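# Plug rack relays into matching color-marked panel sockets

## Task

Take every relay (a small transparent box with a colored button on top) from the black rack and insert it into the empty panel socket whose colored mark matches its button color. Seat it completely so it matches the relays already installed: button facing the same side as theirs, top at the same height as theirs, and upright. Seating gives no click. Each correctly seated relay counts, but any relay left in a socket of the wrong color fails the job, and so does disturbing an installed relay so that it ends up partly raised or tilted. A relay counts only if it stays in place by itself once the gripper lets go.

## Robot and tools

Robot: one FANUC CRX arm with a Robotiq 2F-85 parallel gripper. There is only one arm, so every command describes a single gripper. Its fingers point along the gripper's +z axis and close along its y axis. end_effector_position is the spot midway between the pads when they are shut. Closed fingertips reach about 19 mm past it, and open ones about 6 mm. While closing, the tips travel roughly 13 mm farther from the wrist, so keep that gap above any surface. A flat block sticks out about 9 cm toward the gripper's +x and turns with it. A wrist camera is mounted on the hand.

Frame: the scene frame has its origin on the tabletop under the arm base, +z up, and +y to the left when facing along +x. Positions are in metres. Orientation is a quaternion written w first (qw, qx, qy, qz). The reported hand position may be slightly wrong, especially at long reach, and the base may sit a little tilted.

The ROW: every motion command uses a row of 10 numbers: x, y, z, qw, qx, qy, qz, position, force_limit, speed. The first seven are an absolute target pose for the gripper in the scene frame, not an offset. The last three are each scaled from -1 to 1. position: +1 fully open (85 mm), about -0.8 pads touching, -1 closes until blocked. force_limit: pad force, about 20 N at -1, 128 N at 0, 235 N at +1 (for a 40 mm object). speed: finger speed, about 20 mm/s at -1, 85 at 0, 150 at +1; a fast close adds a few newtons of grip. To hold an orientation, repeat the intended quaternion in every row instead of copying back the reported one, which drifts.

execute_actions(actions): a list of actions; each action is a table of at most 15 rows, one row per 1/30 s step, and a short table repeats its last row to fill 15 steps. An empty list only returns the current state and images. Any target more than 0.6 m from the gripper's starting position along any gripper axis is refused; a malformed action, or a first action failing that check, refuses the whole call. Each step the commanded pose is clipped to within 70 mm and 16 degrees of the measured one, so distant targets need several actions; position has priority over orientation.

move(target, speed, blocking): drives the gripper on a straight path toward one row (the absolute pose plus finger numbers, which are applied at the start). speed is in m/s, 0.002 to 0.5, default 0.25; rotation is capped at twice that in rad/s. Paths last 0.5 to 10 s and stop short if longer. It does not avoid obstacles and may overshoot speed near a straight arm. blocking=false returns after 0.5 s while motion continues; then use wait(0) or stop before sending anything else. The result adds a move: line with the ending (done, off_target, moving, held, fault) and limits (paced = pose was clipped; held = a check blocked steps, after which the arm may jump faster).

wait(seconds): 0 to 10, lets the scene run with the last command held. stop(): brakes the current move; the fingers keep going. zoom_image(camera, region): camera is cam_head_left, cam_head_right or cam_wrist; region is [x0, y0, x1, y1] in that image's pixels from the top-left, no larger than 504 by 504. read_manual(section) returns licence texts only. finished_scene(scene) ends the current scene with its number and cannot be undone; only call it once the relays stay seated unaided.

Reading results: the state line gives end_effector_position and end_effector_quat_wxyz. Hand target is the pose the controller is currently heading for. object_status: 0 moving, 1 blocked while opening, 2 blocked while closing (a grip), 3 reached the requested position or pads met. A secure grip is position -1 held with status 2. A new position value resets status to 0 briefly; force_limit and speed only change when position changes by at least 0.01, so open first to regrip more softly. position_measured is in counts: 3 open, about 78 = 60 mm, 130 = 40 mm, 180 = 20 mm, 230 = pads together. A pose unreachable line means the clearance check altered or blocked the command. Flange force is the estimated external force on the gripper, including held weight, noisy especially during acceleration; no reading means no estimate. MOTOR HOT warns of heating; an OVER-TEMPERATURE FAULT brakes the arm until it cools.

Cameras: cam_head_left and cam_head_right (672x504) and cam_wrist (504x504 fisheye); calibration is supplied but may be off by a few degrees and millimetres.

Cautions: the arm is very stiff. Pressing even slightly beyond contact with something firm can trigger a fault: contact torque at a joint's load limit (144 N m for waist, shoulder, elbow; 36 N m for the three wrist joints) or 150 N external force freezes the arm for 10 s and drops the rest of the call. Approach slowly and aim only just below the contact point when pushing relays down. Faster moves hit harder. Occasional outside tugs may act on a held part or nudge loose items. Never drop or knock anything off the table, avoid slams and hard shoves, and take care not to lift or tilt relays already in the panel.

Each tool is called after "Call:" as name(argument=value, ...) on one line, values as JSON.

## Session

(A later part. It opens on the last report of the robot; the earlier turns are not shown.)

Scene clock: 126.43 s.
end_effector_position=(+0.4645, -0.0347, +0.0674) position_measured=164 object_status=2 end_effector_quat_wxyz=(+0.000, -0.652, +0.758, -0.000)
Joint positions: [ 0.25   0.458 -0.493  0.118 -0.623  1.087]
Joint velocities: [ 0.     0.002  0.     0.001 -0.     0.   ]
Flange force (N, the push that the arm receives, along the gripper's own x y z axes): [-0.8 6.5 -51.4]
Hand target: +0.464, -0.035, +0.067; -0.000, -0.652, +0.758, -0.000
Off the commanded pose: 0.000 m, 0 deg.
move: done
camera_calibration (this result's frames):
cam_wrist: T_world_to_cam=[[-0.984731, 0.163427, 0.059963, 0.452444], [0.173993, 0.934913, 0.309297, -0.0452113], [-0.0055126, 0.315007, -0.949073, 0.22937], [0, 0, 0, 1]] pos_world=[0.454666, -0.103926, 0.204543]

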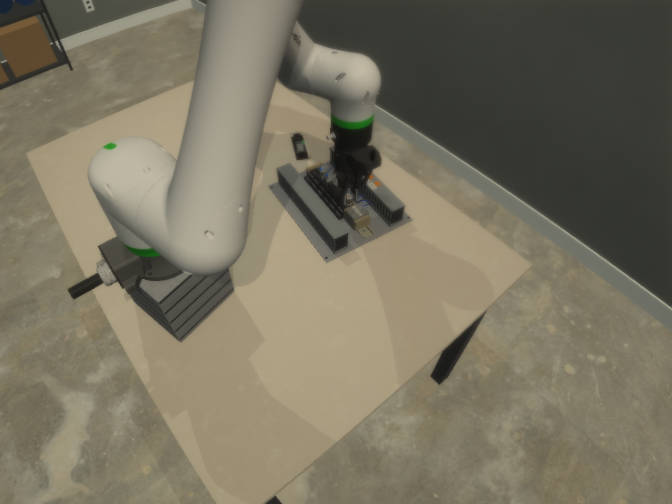

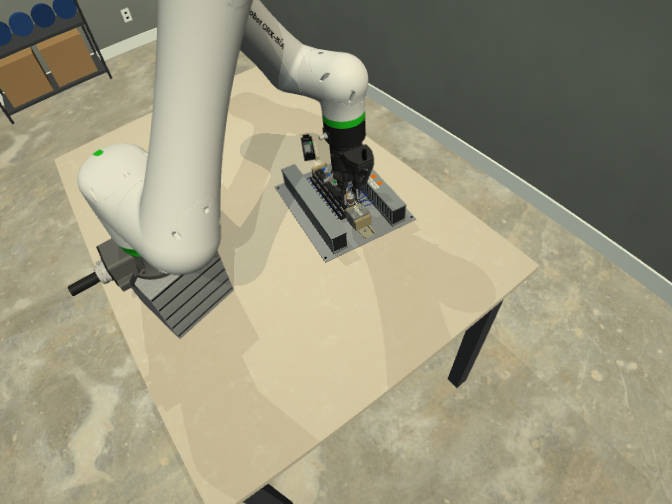

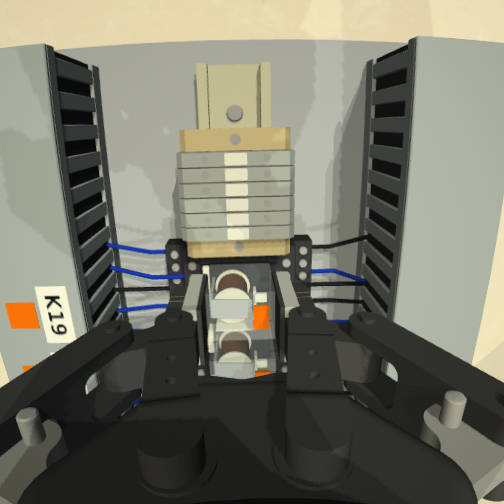

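Call:
execute_actions(actions=[[[0.4645,-0.0347,0.0675,0,-0.6521,0.7581,0,0.0,-0.5,0]]])

Call:
move(target=[0.4645,-0.0347,0.105,0,-0.6521,0.7581,0,0.0,-0.5,0], speed=0.12)

Call:
move(target=[0.5177,0.2384,0.10,0,-0.8558,-0.5173,0,0.0,-0.5,0], speed=0.5)

Scene clock: 132.60 s.
end_effector_position=(+0.4643, -0.0348, +0.0673) position_measured=129 object_status=0 end_effector_quat_wxyz=(-0.000, -0.652, +0.758, +0.000)
Joint positions: [ 0.25   0.458 -0.494  0.118 -0.624  1.087]
Joint velocities: [ 0.    -0.001  0.003  0.    -0.001 -0.001]
Flange force (N, the push that the arm receives, along the gripper's own x y z axes): [-0.1 2.8 -1.3]
Hand target: +0.464, -0.035, +0.067; +0.000, -0.652, +0.758, -0.000
Off the commanded pose: 0.000 m, 0 deg.
camera_calibration (this result's frames):
cam_wrist: T_world_to_cam=[[-0.984681, 0.163532, 0.0605077, 0.452132], [0.174263, 0.934932, 0.309086, -0.0452028], [-0.00602514, 0.314895, -0.949107, 0.229602], [0, 0, 0, 1]] pos_world=[0.454466, -0.103977, 0.204531]

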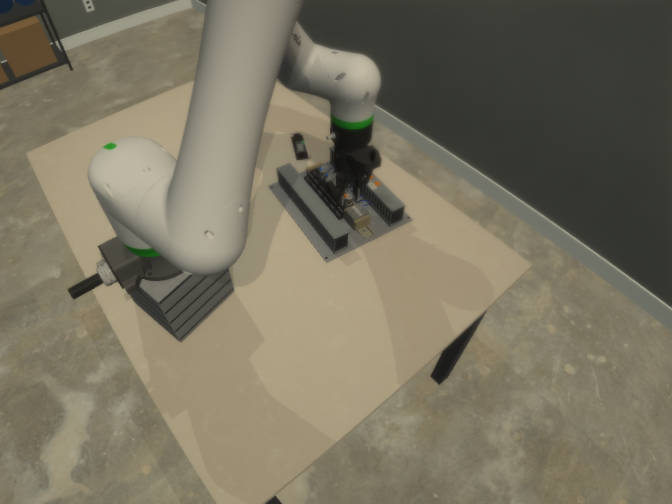

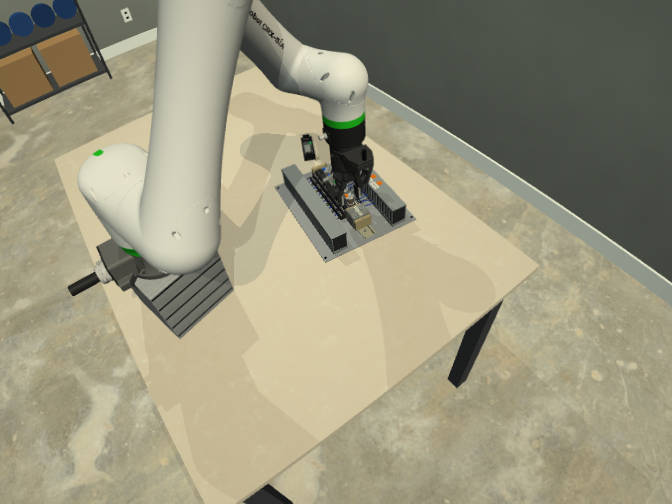

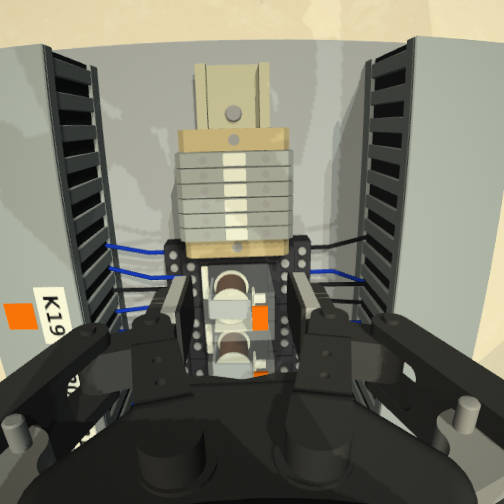

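Scene clock: 133.33 s.
end_effector_position=(+0.4645, -0.0347, +0.1049) position_measured=129 object_status=3 end_effector_quat_wxyz=(-0.000, -0.652, +0.758, +0.000)
Joint positions: [ 0.256  0.379 -0.481  0.105 -0.715  1.097]
Joint velocities: [-0.    -0.001 -0.    -0.001 -0.001 -0.   ]
Flange force (N, the push that the arm receives, along the gripper's own x y z axes): [-1.7 -1.1 0.6]
Hand target: +0.465, -0.035, +0.105; +0.000, -0.652, +0.758, +0.000
Off the commanded pose: 0.000 m, 0 deg.
move: done
camera_calibration (this result's frames):
cam_wrist: T_world_to_cam=[[-0.984724, 0.163391, 0.0601801, 0.450121], [0.174027, 0.934901, 0.309314, -0.0568628], [-0.00572339, 0.315062, -0.949054, 0.265092], [0, 0, 0, 1]] pos_world=[0.454658, -0.103905, 0.242087]

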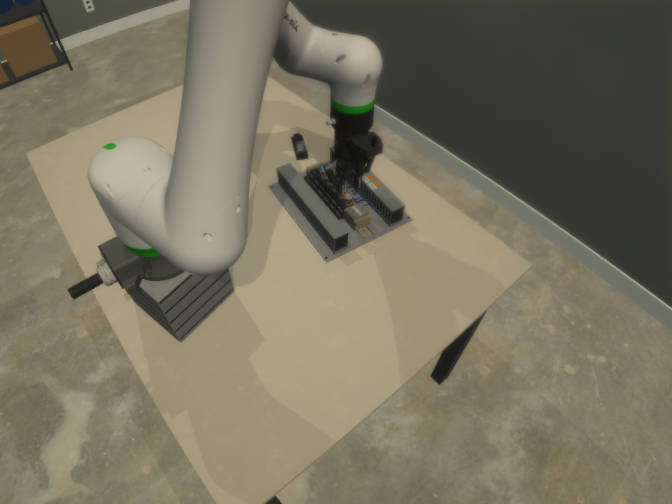

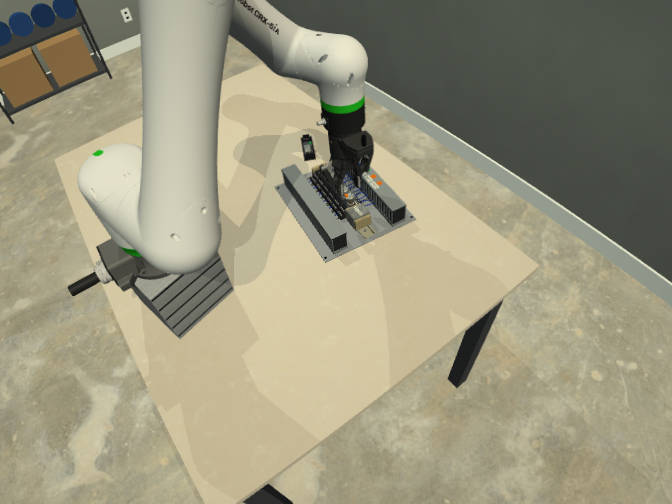

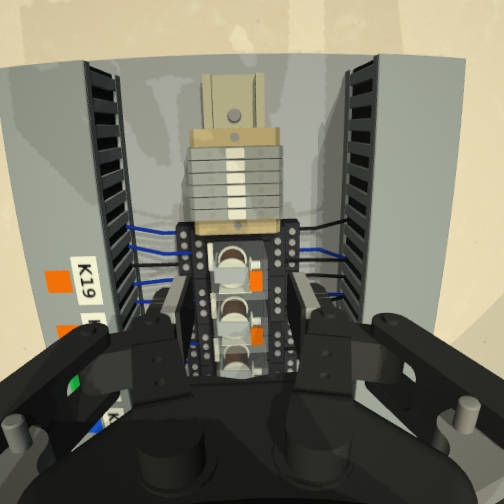

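Scene clock: 136.63 s.
end_effector_position=(+0.5189, +0.2376, +0.1000) position_measured=129 object_status=3 end_effector_quat_wxyz=(+0.001, +0.856, +0.517, -0.000)
Joint positions: [ 0.697  0.629 -0.135  0.085 -0.838  3.486]
Joint velocities: [-0.002  0.     0.001 -0.001 -0.001  0.002]
Flange force (N, the push that the arm receives, along the gripper's own x y z axes): [3.3 0.9 0.3]
Hand target: +0.519, +0.238, +0.100; +0.001, +0.856, +0.517, -0.000
Off the commanded pose: 0.001 m, 0 deg.
move: done
camera_calibration (this result's frames):
cam_wrist: T_world_to_cam=[[0.877043, -0.476488, 0.0612801, -0.35461], [-0.470478, -0.826084, 0.310219, 0.433377], [-0.097193, -0.300906, -0.948688, 0.36872], [0, 0, 0, 1]] pos_world=[0.550739, 0.299989, 0.237089]

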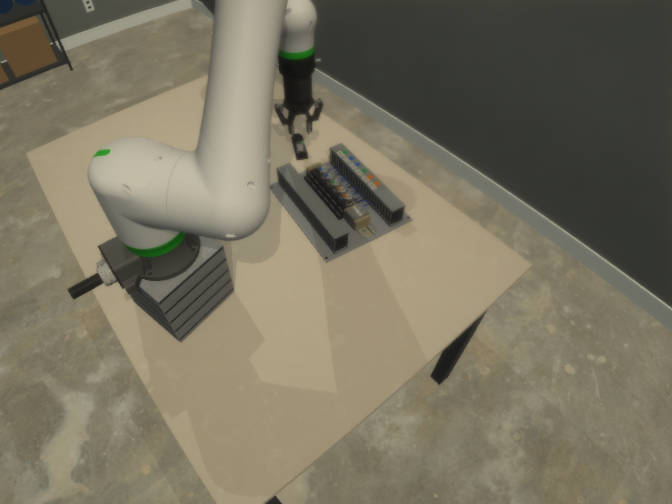

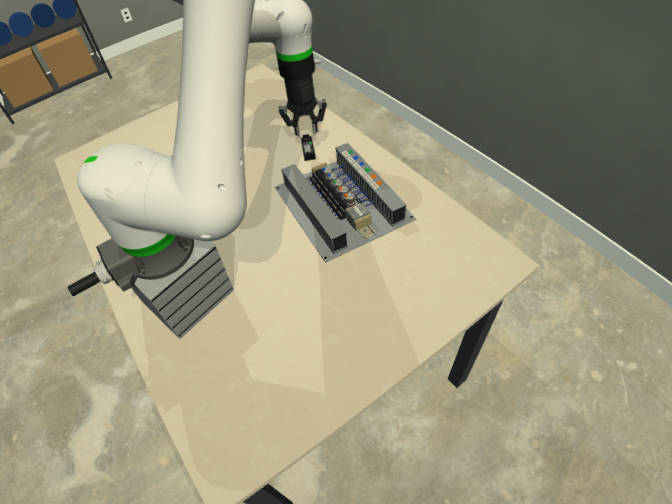

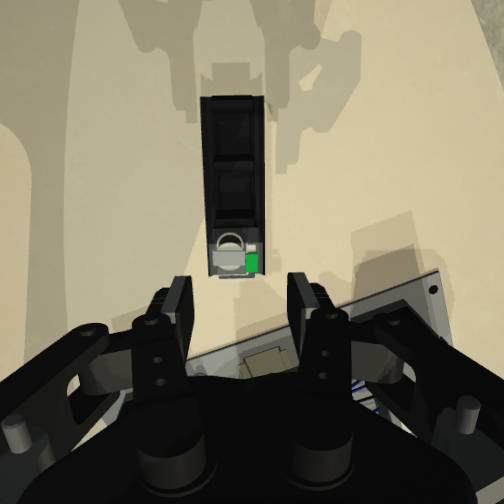

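Call:
move(target=[0.5177,0.2384,0.047,0,0.8558,0.5173,0,0.0,-0.5,0], speed=0.07)

Call:
zoom_image(camera="cam_wrist", region=[140,200,340,400])

Scene clock: 139.87 s.
end_effector_position=(+0.5176, +0.2383, +0.0471) position_measured=129 object_status=3 end_effector_quat_wxyz=(+0.000, +0.856, +0.517, -0.000)
Joint positions: [ 0.692  0.719 -0.147  0.092 -0.737  3.479]
Joint velocities: [-0.     0.001 -0.    -0.     0.    -0.   ]
Flange force (N, the push that the arm receives, along the gripper's own x y z axes): [0.3 -0.3 0.6]
Hand target: +0.518, +0.238, +0.047; +0.000, +0.856, +0.517, +0.000
Off the commanded pose: 0.000 m, 0 deg.
move: done
camera_calibration (this result's frames):
cam_wrist: T_world_to_cam=[[0.877019, -0.47668, 0.0601184, -0.349838], [-0.470401, -0.82645, 0.309361, 0.449912], [-0.0977814, -0.299595, -0.949042, 0.318623], [0, 0, 0, 1]] pos_world=[0.549609, 0.300526, 0.184233]

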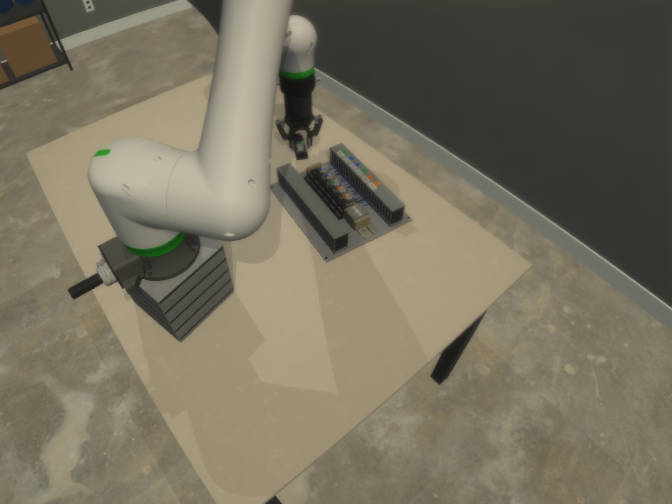

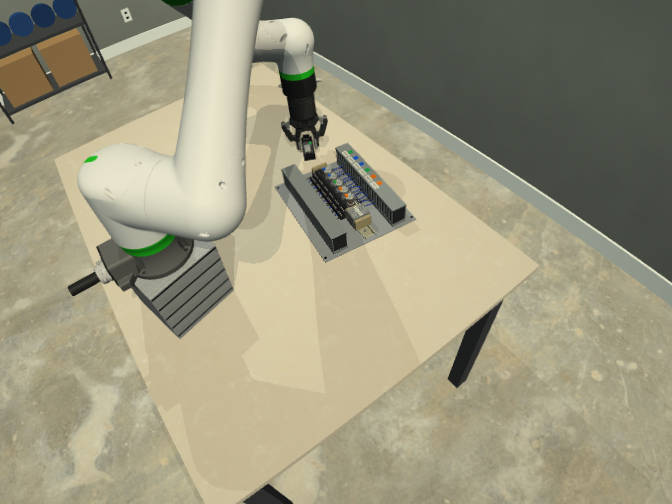

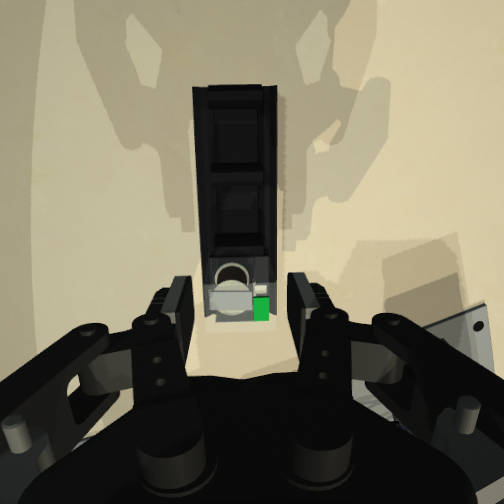

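Region (140, 200, 340, 400) of cam_wrist's 504x504 image, scaled by 2.520, with more detail than that image has.

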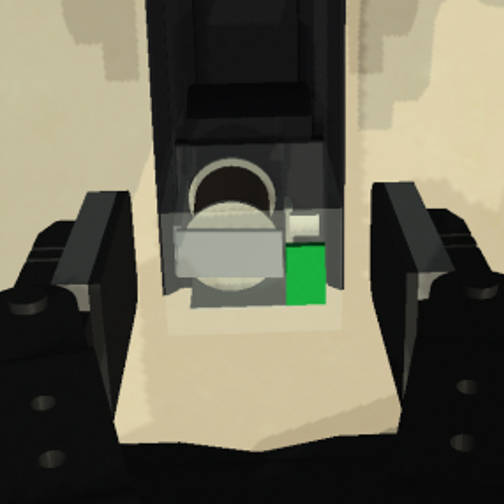

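Call:
move(target=[0.5193,0.2415,0.047,0,0.8558,0.5173,0,0.0,-0.5,0], speed=0.02)

Call:
zoom_image(camera="cam_wrist", region=[140,200,340,400])

Scene clock: 145.63 s.
end_effector_position=(+0.5193, +0.2415, +0.0470) position_measured=129 object_status=3 end_effector_quat_wxyz=(+0.000, +0.856, +0.517, -0.000)
Joint positions: [ 0.695  0.724 -0.138  0.091 -0.741  3.478]
Joint velocities: [ 0.     0.001  0.    -0.001 -0.     0.   ]
Flange force (N, the push that the arm receives, along the gripper's own x y z axes): [1.6 0.9 1.1]
Hand target: +0.519, +0.241, +0.047; +0.000, +0.856, +0.517, -0.000
Off the commanded pose: 0.000 m, 0 deg.
move: done
camera_calibration (this result's frames):
cam_wrist: T_world_to_cam=[[0.877036, -0.476655, 0.0600725, -0.349804], [-0.470372, -0.826498, 0.309276, 0.453335], [-0.097768, -0.299502, -0.949073, 0.319654], [0, 0, 0, 1]] pos_world=[0.551278, 0.303682, 0.184183]

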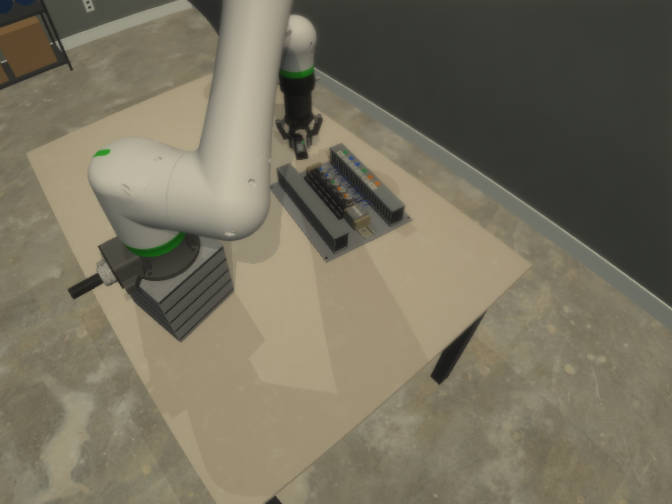

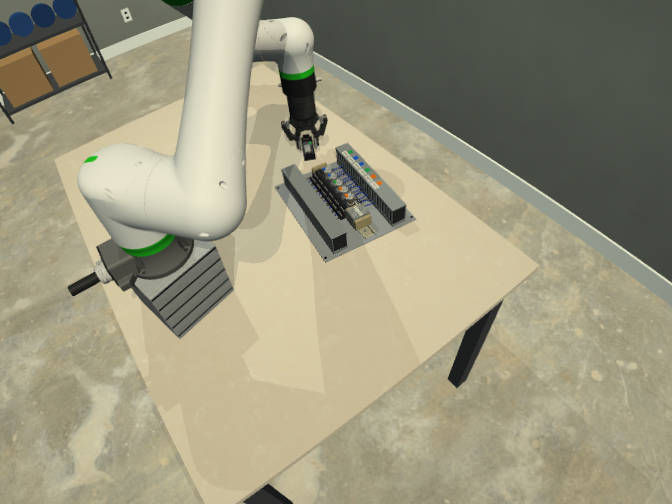

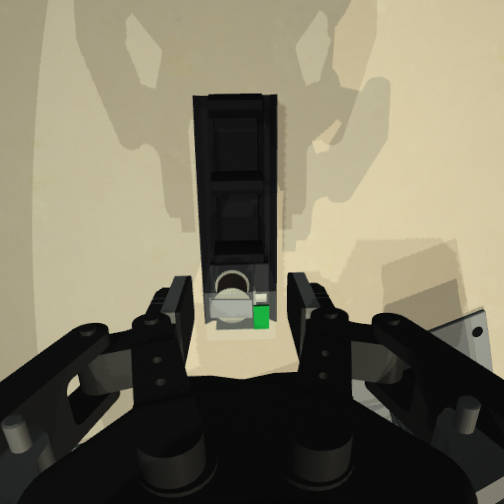

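Region (140, 200, 340, 400) of cam_wrist's 504x504 image, scaled by 2.520, with more detail than that image has.

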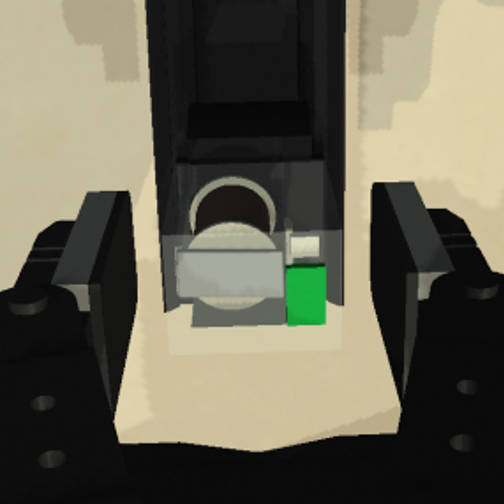

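Call:
execute_actions(actions=[[[0.5193,0.2415,0.047,0,0.8558,0.5173,0,-1,-0.5,-0.5]],[[0.5193,0.2415,0.047,0,0.8558,0.5173,0,-1,-0.5,-0.5]]])

Call:
move(target=[0.5193,0.2415,0.125,0,0.8558,0.5173,0,-1,-0.5,-0.5], speed=0.15)

Call:
move(target=[0.4866,0.1174,0.125,0,0.6521,-0.7581,0,-1,-0.5,-0.5], speed=0.5)

Call:
move(target=[0.4866,0.1174,0.0745,0,0.6521,-0.7581,0,-1,-0.5,-0.5], speed=0.05)

Call:
move(target=[0.4866,0.1174,0.0723,0,0.6521,-0.7581,0,-1,-0.5,-0.5], speed=0.003)

Scene clock: 153.07 s.
end_effector_position=(+0.5193, +0.2415, +0.0470) position_measured=164 object_status=2 end_effector_quat_wxyz=(+0.000, +0.856, +0.517, -0.000)
Joint positions: [ 0.695  0.724 -0.138  0.091 -0.741  3.478]
Joint velocities: [ 0.    -0.    -0.001 -0.001 -0.    -0.   ]
Flange force (N, the push that the arm receives, along the gripper's own x y z axes): [-2.0 -2.0 -10.1]
Flange force at the end of the 1st action (N, along the gripper's axes at the end of the call): [-1.1 -0.2 -8.7]
Hand target: +0.519, +0.242, +0.047; -0.000, +0.856, +0.517, -0.000
Off the commanded pose: 0.000 m, 0 deg.
camera_calibration (this result's frames):
cam_wrist: T_world_to_cam=[[0.877041, -0.476645, 0.0600712, -0.349793], [-0.470362, -0.826504, 0.309275, 0.453343], [-0.0977652, -0.299502, -0.949074, 0.319657], [0, 0, 0, 1]] pos_world=[0.55127, 0.303701, 0.184183]

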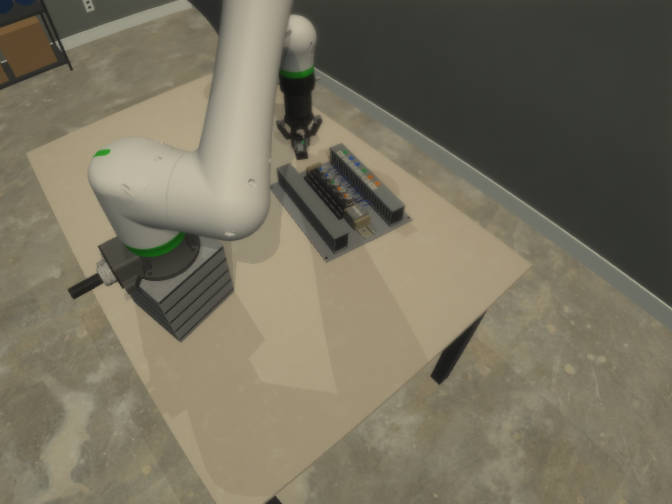

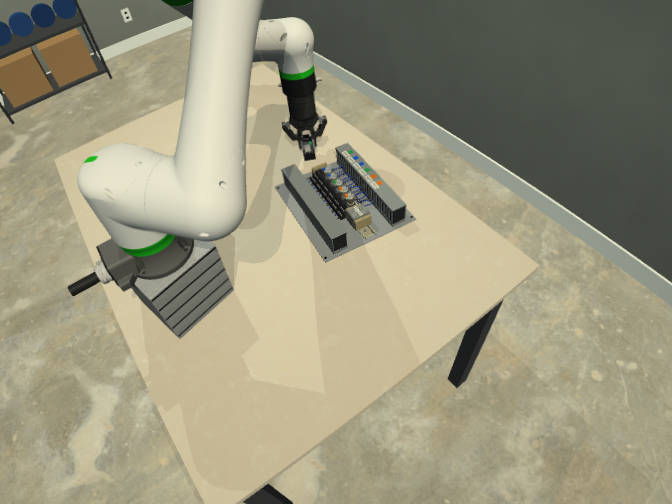

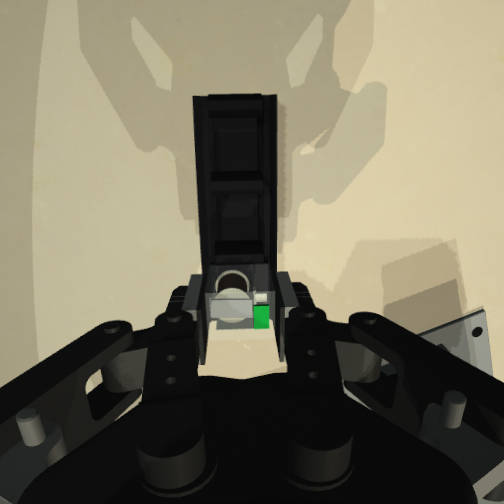

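Scene clock: 153.93 s.
end_effector_position=(+0.5193, +0.2415, +0.1248) position_measured=164 object_status=2 end_effector_quat_wxyz=(-0.000, +0.856, +0.517, -0.000)
Joint positions: [ 0.704  0.595 -0.118  0.079 -0.891  3.487]
Joint velocities: [-0. -0.  0. -0. -0.  0.]
Flange force (N, the push that the arm receives, along the gripper's own x y z axes): [-0.5 0.5 1.1]
Hand target: +0.519, +0.242, +0.125; -0.000, +0.856, +0.517, -0.000
Off the commanded pose: 0.000 m, 0 deg.
move: done
camera_calibration (this result's frames):
cam_wrist: T_world_to_cam=[[0.877075, -0.476607, 0.0598807, -0.354435], [-0.470262, -0.82653, 0.309358, 0.429227], [-0.0979489, -0.299489, -0.949059, 0.393628], [0, 0, 0, 1]] pos_world=[0.551271, 0.30373, 0.262015]

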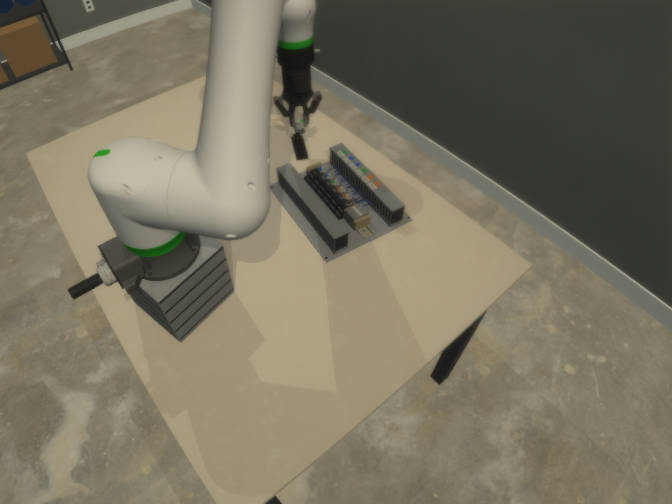

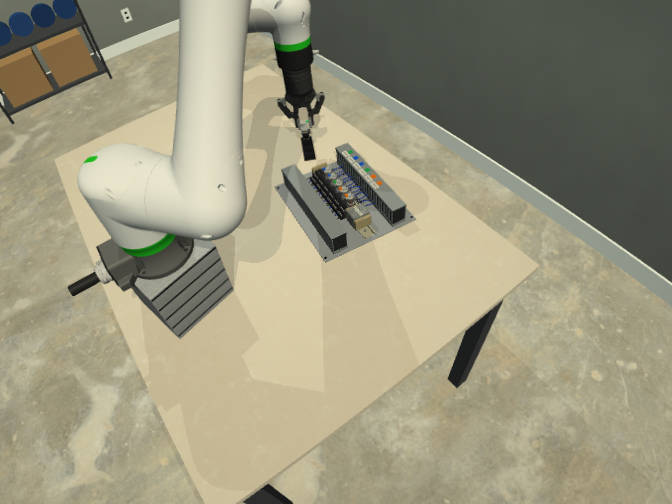

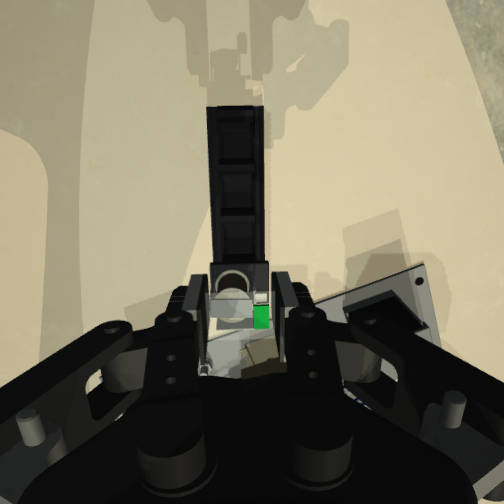

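Scene clock: 157.23 s.
end_effector_position=(+0.4861, +0.1177, +0.1250) position_measured=164 object_status=2 end_effector_quat_wxyz=(+0.000, -0.652, +0.758, +0.000)
Joint positions: [ 0.546  0.435 -0.356  0.09  -0.802  0.823]
Joint velocities: [ 0.001 -0.    -0.001  0.001  0.    -0.001]
Flange force (N, the push that the arm receives, along the gripper's own x y z axes): [0.1 -0.5 0.3]
Hand target: +0.486, +0.118, +0.125; +0.000, -0.652, +0.758, +0.000
Off the commanded pose: 0.001 m, 0 deg.
move: done
camera_calibration (this result's frames):
cam_wrist: T_world_to_cam=[[-0.9847, 0.163456, 0.0604047, 0.445206], [0.174162, 0.934756, 0.309675, -0.209351], [-0.00584529, 0.315458, -0.948922, 0.236298], [0, 0, 0, 1]] pos_world=[0.476237, 0.0483788, 0.262167]

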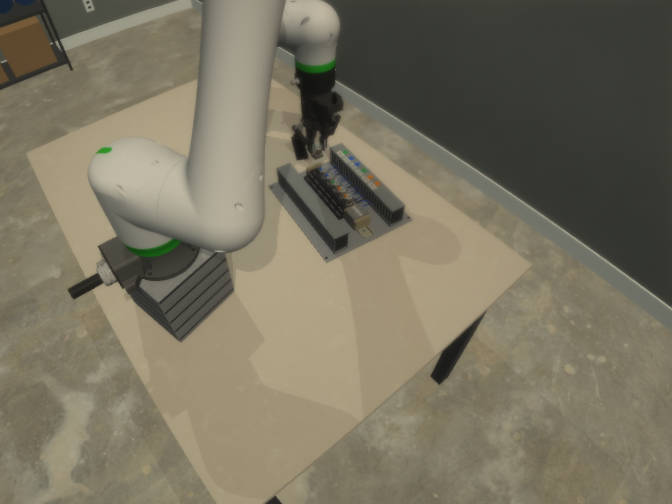

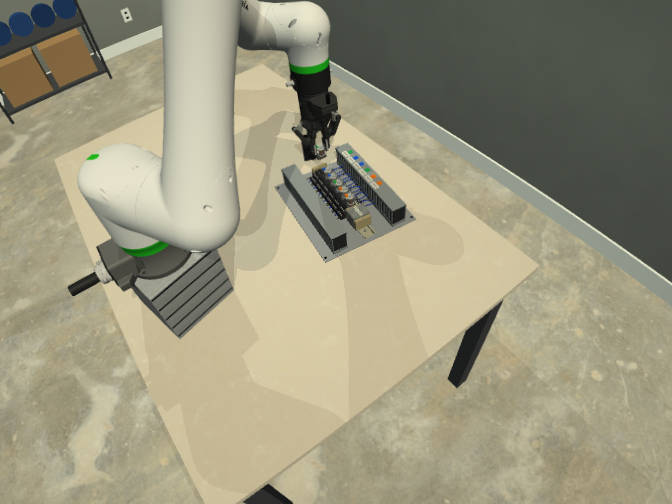

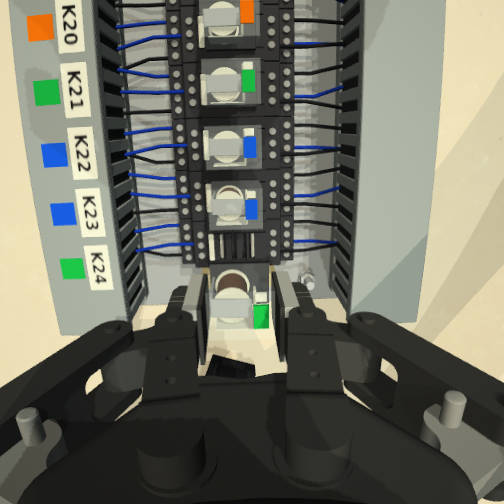

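Scene clock: 158.50 s.
end_effector_position=(+0.4866, +0.1174, +0.0746) position_measured=164 object_status=2 end_effector_quat_wxyz=(+0.000, -0.652, +0.758, -0.000)
Joint positions: [ 0.538  0.531 -0.374  0.103 -0.689  0.814]
Joint velocities: [ 0.     0.     0.001 -0.     0.    -0.   ]
Flange force (N, the push that the arm receives, along the gripper's own x y z axes): [-1.7 -2.7 2.0]
Hand target: +0.487, +0.117, +0.075; -0.000, -0.652, +0.758, -0.000
Off the commanded pose: 0.000 m, 0 deg.
move: done
camera_calibration (this result's frames):
cam_wrist: T_world_to_cam=[[-0.984718, 0.163496, 0.0599982, 0.44884], [0.174069, 0.934923, 0.309223, -0.193464], [-0.00553711, 0.314941, -0.949095, 0.188468], [0, 0, 0, 1]] pos_world=[0.476701, 0.0481341, 0.211768]

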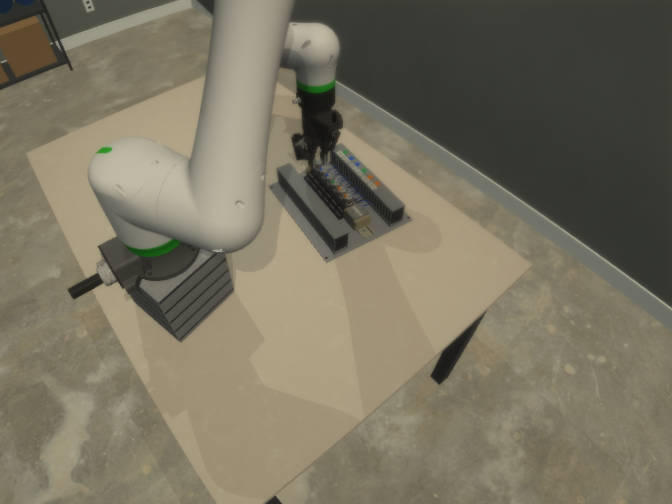

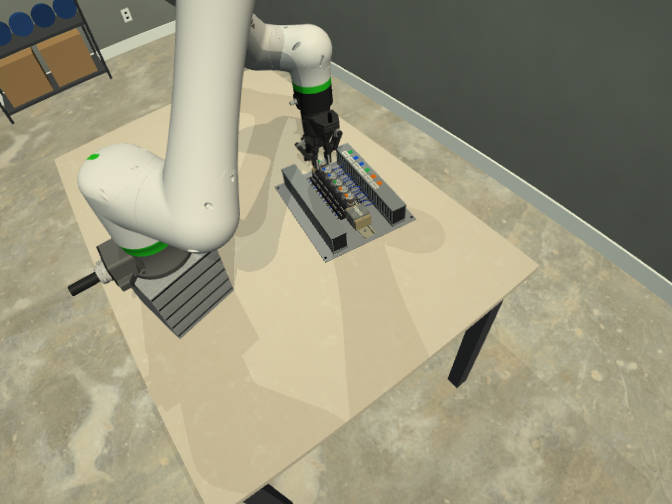

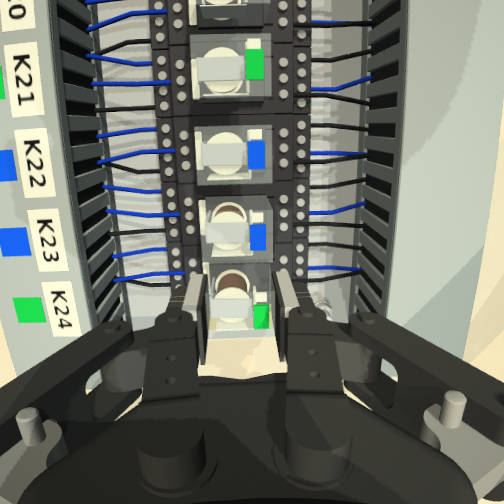

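Scene clock: 159.47 s.
end_effector_position=(+0.4866, +0.1174, +0.0723) position_measured=164 object_status=2 end_effector_quat_wxyz=(+0.000, -0.652, +0.758, -0.000)
Joint positions: [ 0.538  0.535 -0.374  0.104 -0.684  0.813]
Joint velocities: [-0. -0. -0.  0. -0.  0.]
Flange force (N, the push that the arm receives, along the gripper's own x y z axes): [0.5 -6.6 -13.1]
Hand target: +0.487, +0.117, +0.072; -0.000, -0.652, +0.758, -0.000
Off the commanded pose: 0.000 m, 0 deg.
move: done
camera_calibration (this result's frames):
cam_wrist: T_world_to_cam=[[-0.984734, 0.163408, 0.0599754, 0.449055], [0.173979, 0.934911, 0.309309, -0.192801], [-0.00552815, 0.315021, -0.949069, 0.186311], [0, 0, 0, 1]] pos_world=[0.476773, 0.0481802, 0.209525]

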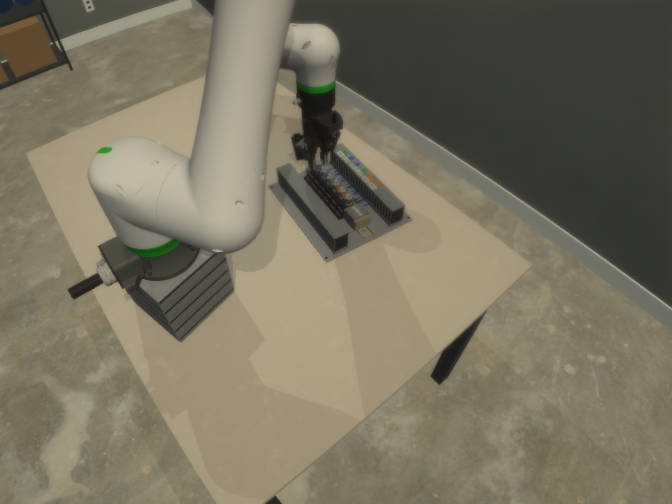

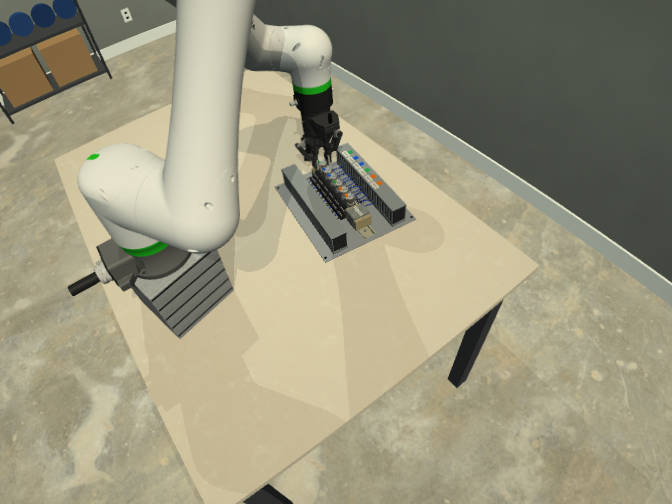

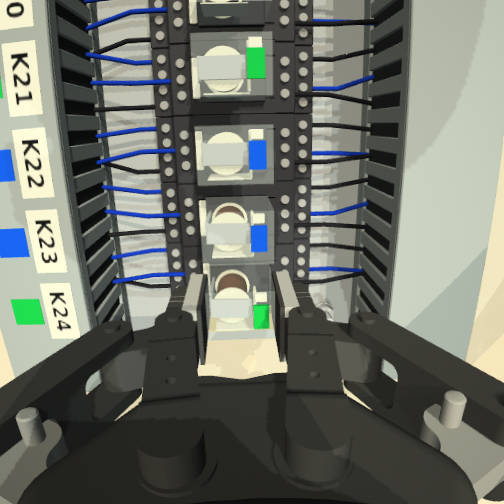

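Shift toward −gripper y (+x) and continue.

Call:
move(target=[0.4869,0.1174,0.0703,0,-0.6521,0.7581,0,-1,-0.5,-0.5], speed=0.004)

Scene clock: 163.17 s.
end_effector_position=(+0.4868, +0.1174, +0.0703) position_measured=164 object_status=2 end_effector_quat_wxyz=(-0.000, -0.652, +0.758, +0.000)
Joint positions: [ 0.537  0.54  -0.374  0.104 -0.68   0.813]
Joint velocities: [-0.001  0.001 -0.001 -0.     0.     0.   ]
Flange force (N, the push that the arm receives, along the gripper's own x y z axes): [0.5 5.0 -33.9]
Hand target: +0.487, +0.117, +0.070; -0.000, -0.652, +0.758, -0.000
Off the commanded pose: 0.000 m, 0 deg.
move: done
camera_calibration (this result's frames):
cam_wrist: T_world_to_cam=[[-0.984713, 0.163457, 0.0601774, 0.449343], [0.174088, 0.934926, 0.309204, -0.192203], [-0.00571995, 0.314953, -0.94909, 0.184464], [0, 0, 0, 1]] pos_world=[0.47699, 0.0481496, 0.207463]

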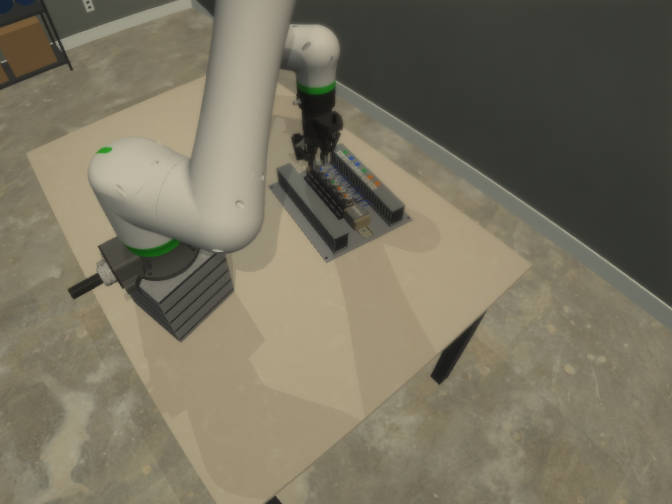

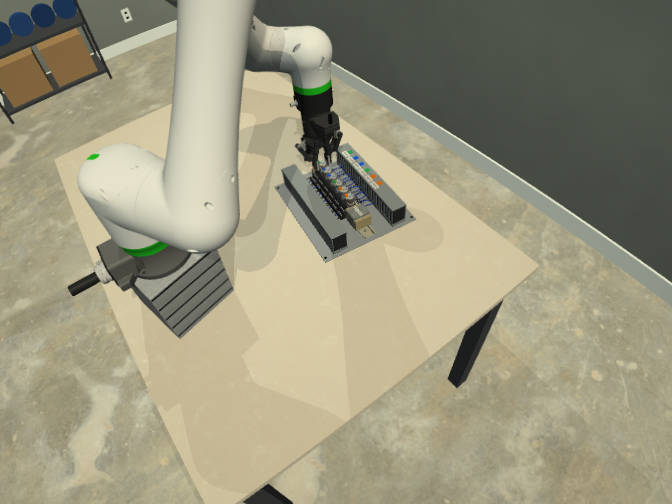

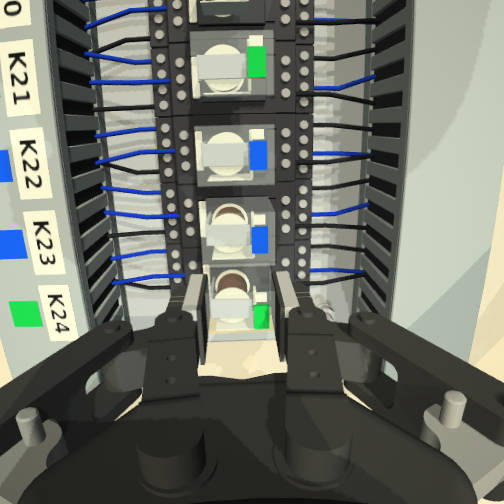

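Call:
move(target=[0.4867,0.1174,0.0676,0,-0.6521,0.7581,0,-1,-0.5,-0.5], speed=0.004)

Scene clock: 165.77 s.
end_effector_position=(+0.4867, +0.1174, +0.0676) position_measured=164 object_status=2 end_effector_quat_wxyz=(+0.000, -0.652, +0.758, -0.000)
Joint positions: [ 0.537  0.545 -0.375  0.105 -0.674  0.812]
Joint velocities: [ 0.     0.     0.001 -0.     0.    -0.   ]
Flange force (N, the push that the arm receives, along the gripper's own x y z axes): [-0.7 3.8 -37.7]
Hand target: +0.487, +0.117, +0.068; -0.000, -0.652, +0.758, -0.000
Off the commanded pose: 0.000 m, 0 deg.
move: done
camera_calibration (this result's frames):
cam_wrist: T_world_to_cam=[[-0.98473, 0.163425, 0.0599932, 0.449424], [0.174, 0.934907, 0.309309, -0.191372], [-0.00553944, 0.315025, -0.949067, 0.18185], [0, 0, 0, 1]] pos_world=[0.476867, 0.048181, 0.204819]

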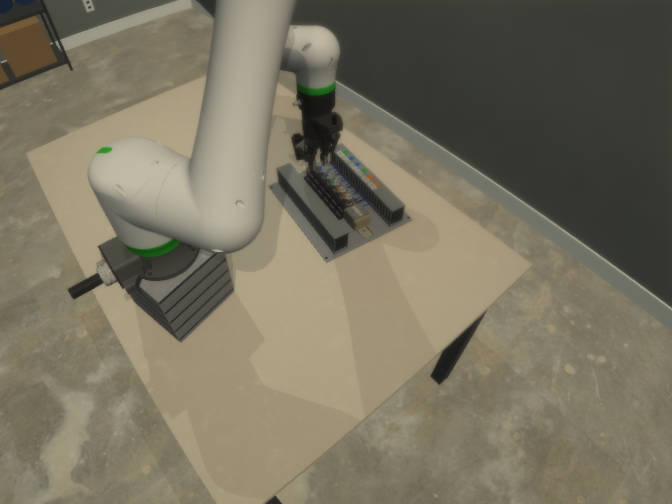

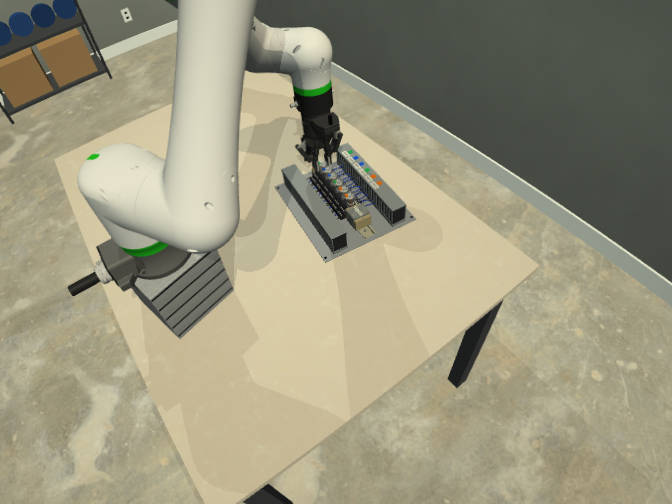

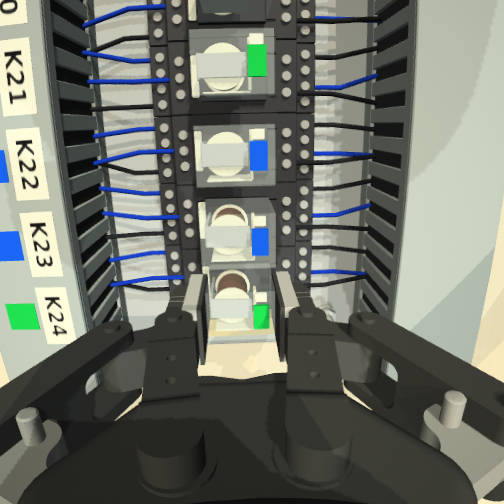

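Call:
execute_actions(actions=[[[0.4867,0.1174,0.0673,0,-0.6521,0.7581,0,-1,-0.5,-0.5]]])

Scene clock: 167.97 s.
end_effector_position=(+0.4867, +0.1174, +0.0673) position_measured=164 object_status=2 end_effector_quat_wxyz=(+0.000, -0.652, +0.758, +0.000)
Joint positions: [ 0.537  0.545 -0.375  0.105 -0.673  0.812]
Joint velocities: [ 0.     0.001 -0.     0.    -0.001  0.   ]
Flange force (N, the push that the arm receives, along the gripper's own x y z axes): [-0.6 9.5 -63.9]
Hand target: +0.487, +0.117, +0.067; -0.000, -0.652, +0.758, -0.000
Off the commanded pose: 0.000 m, 0 deg.
camera_calibration (this result's frames):
cam_wrist: T_world_to_cam=[[-0.98472, 0.163472, 0.0600357, 0.449407], [0.174059, 0.934887, 0.309337, -0.191309], [-0.0055587, 0.31506, -0.949055, 0.181559], [0, 0, 0, 1]] pos_world=[0.476848, 0.0481847, 0.204508]

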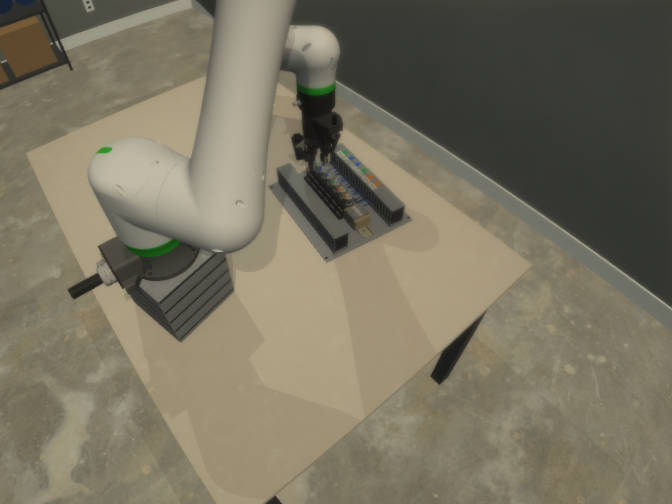

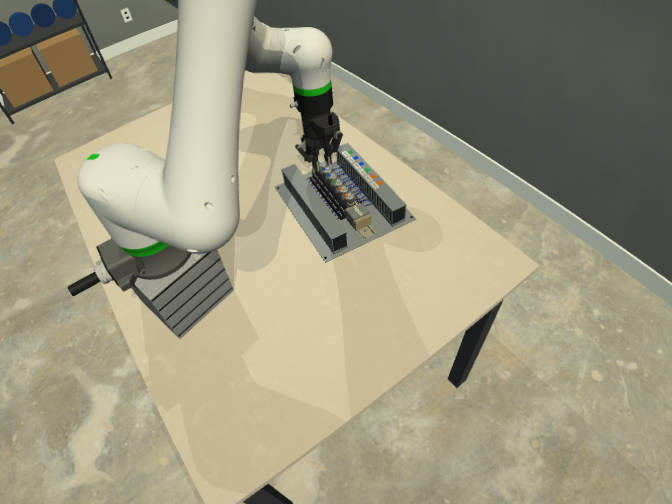

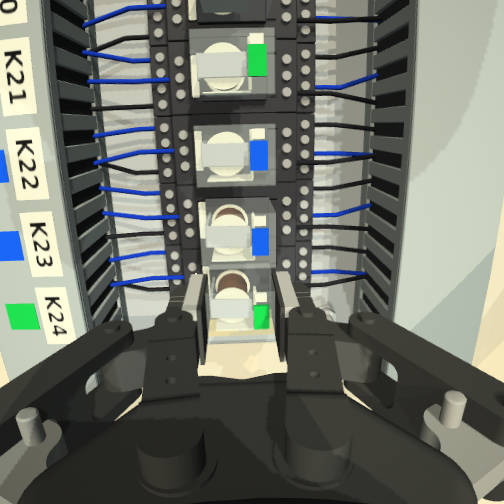

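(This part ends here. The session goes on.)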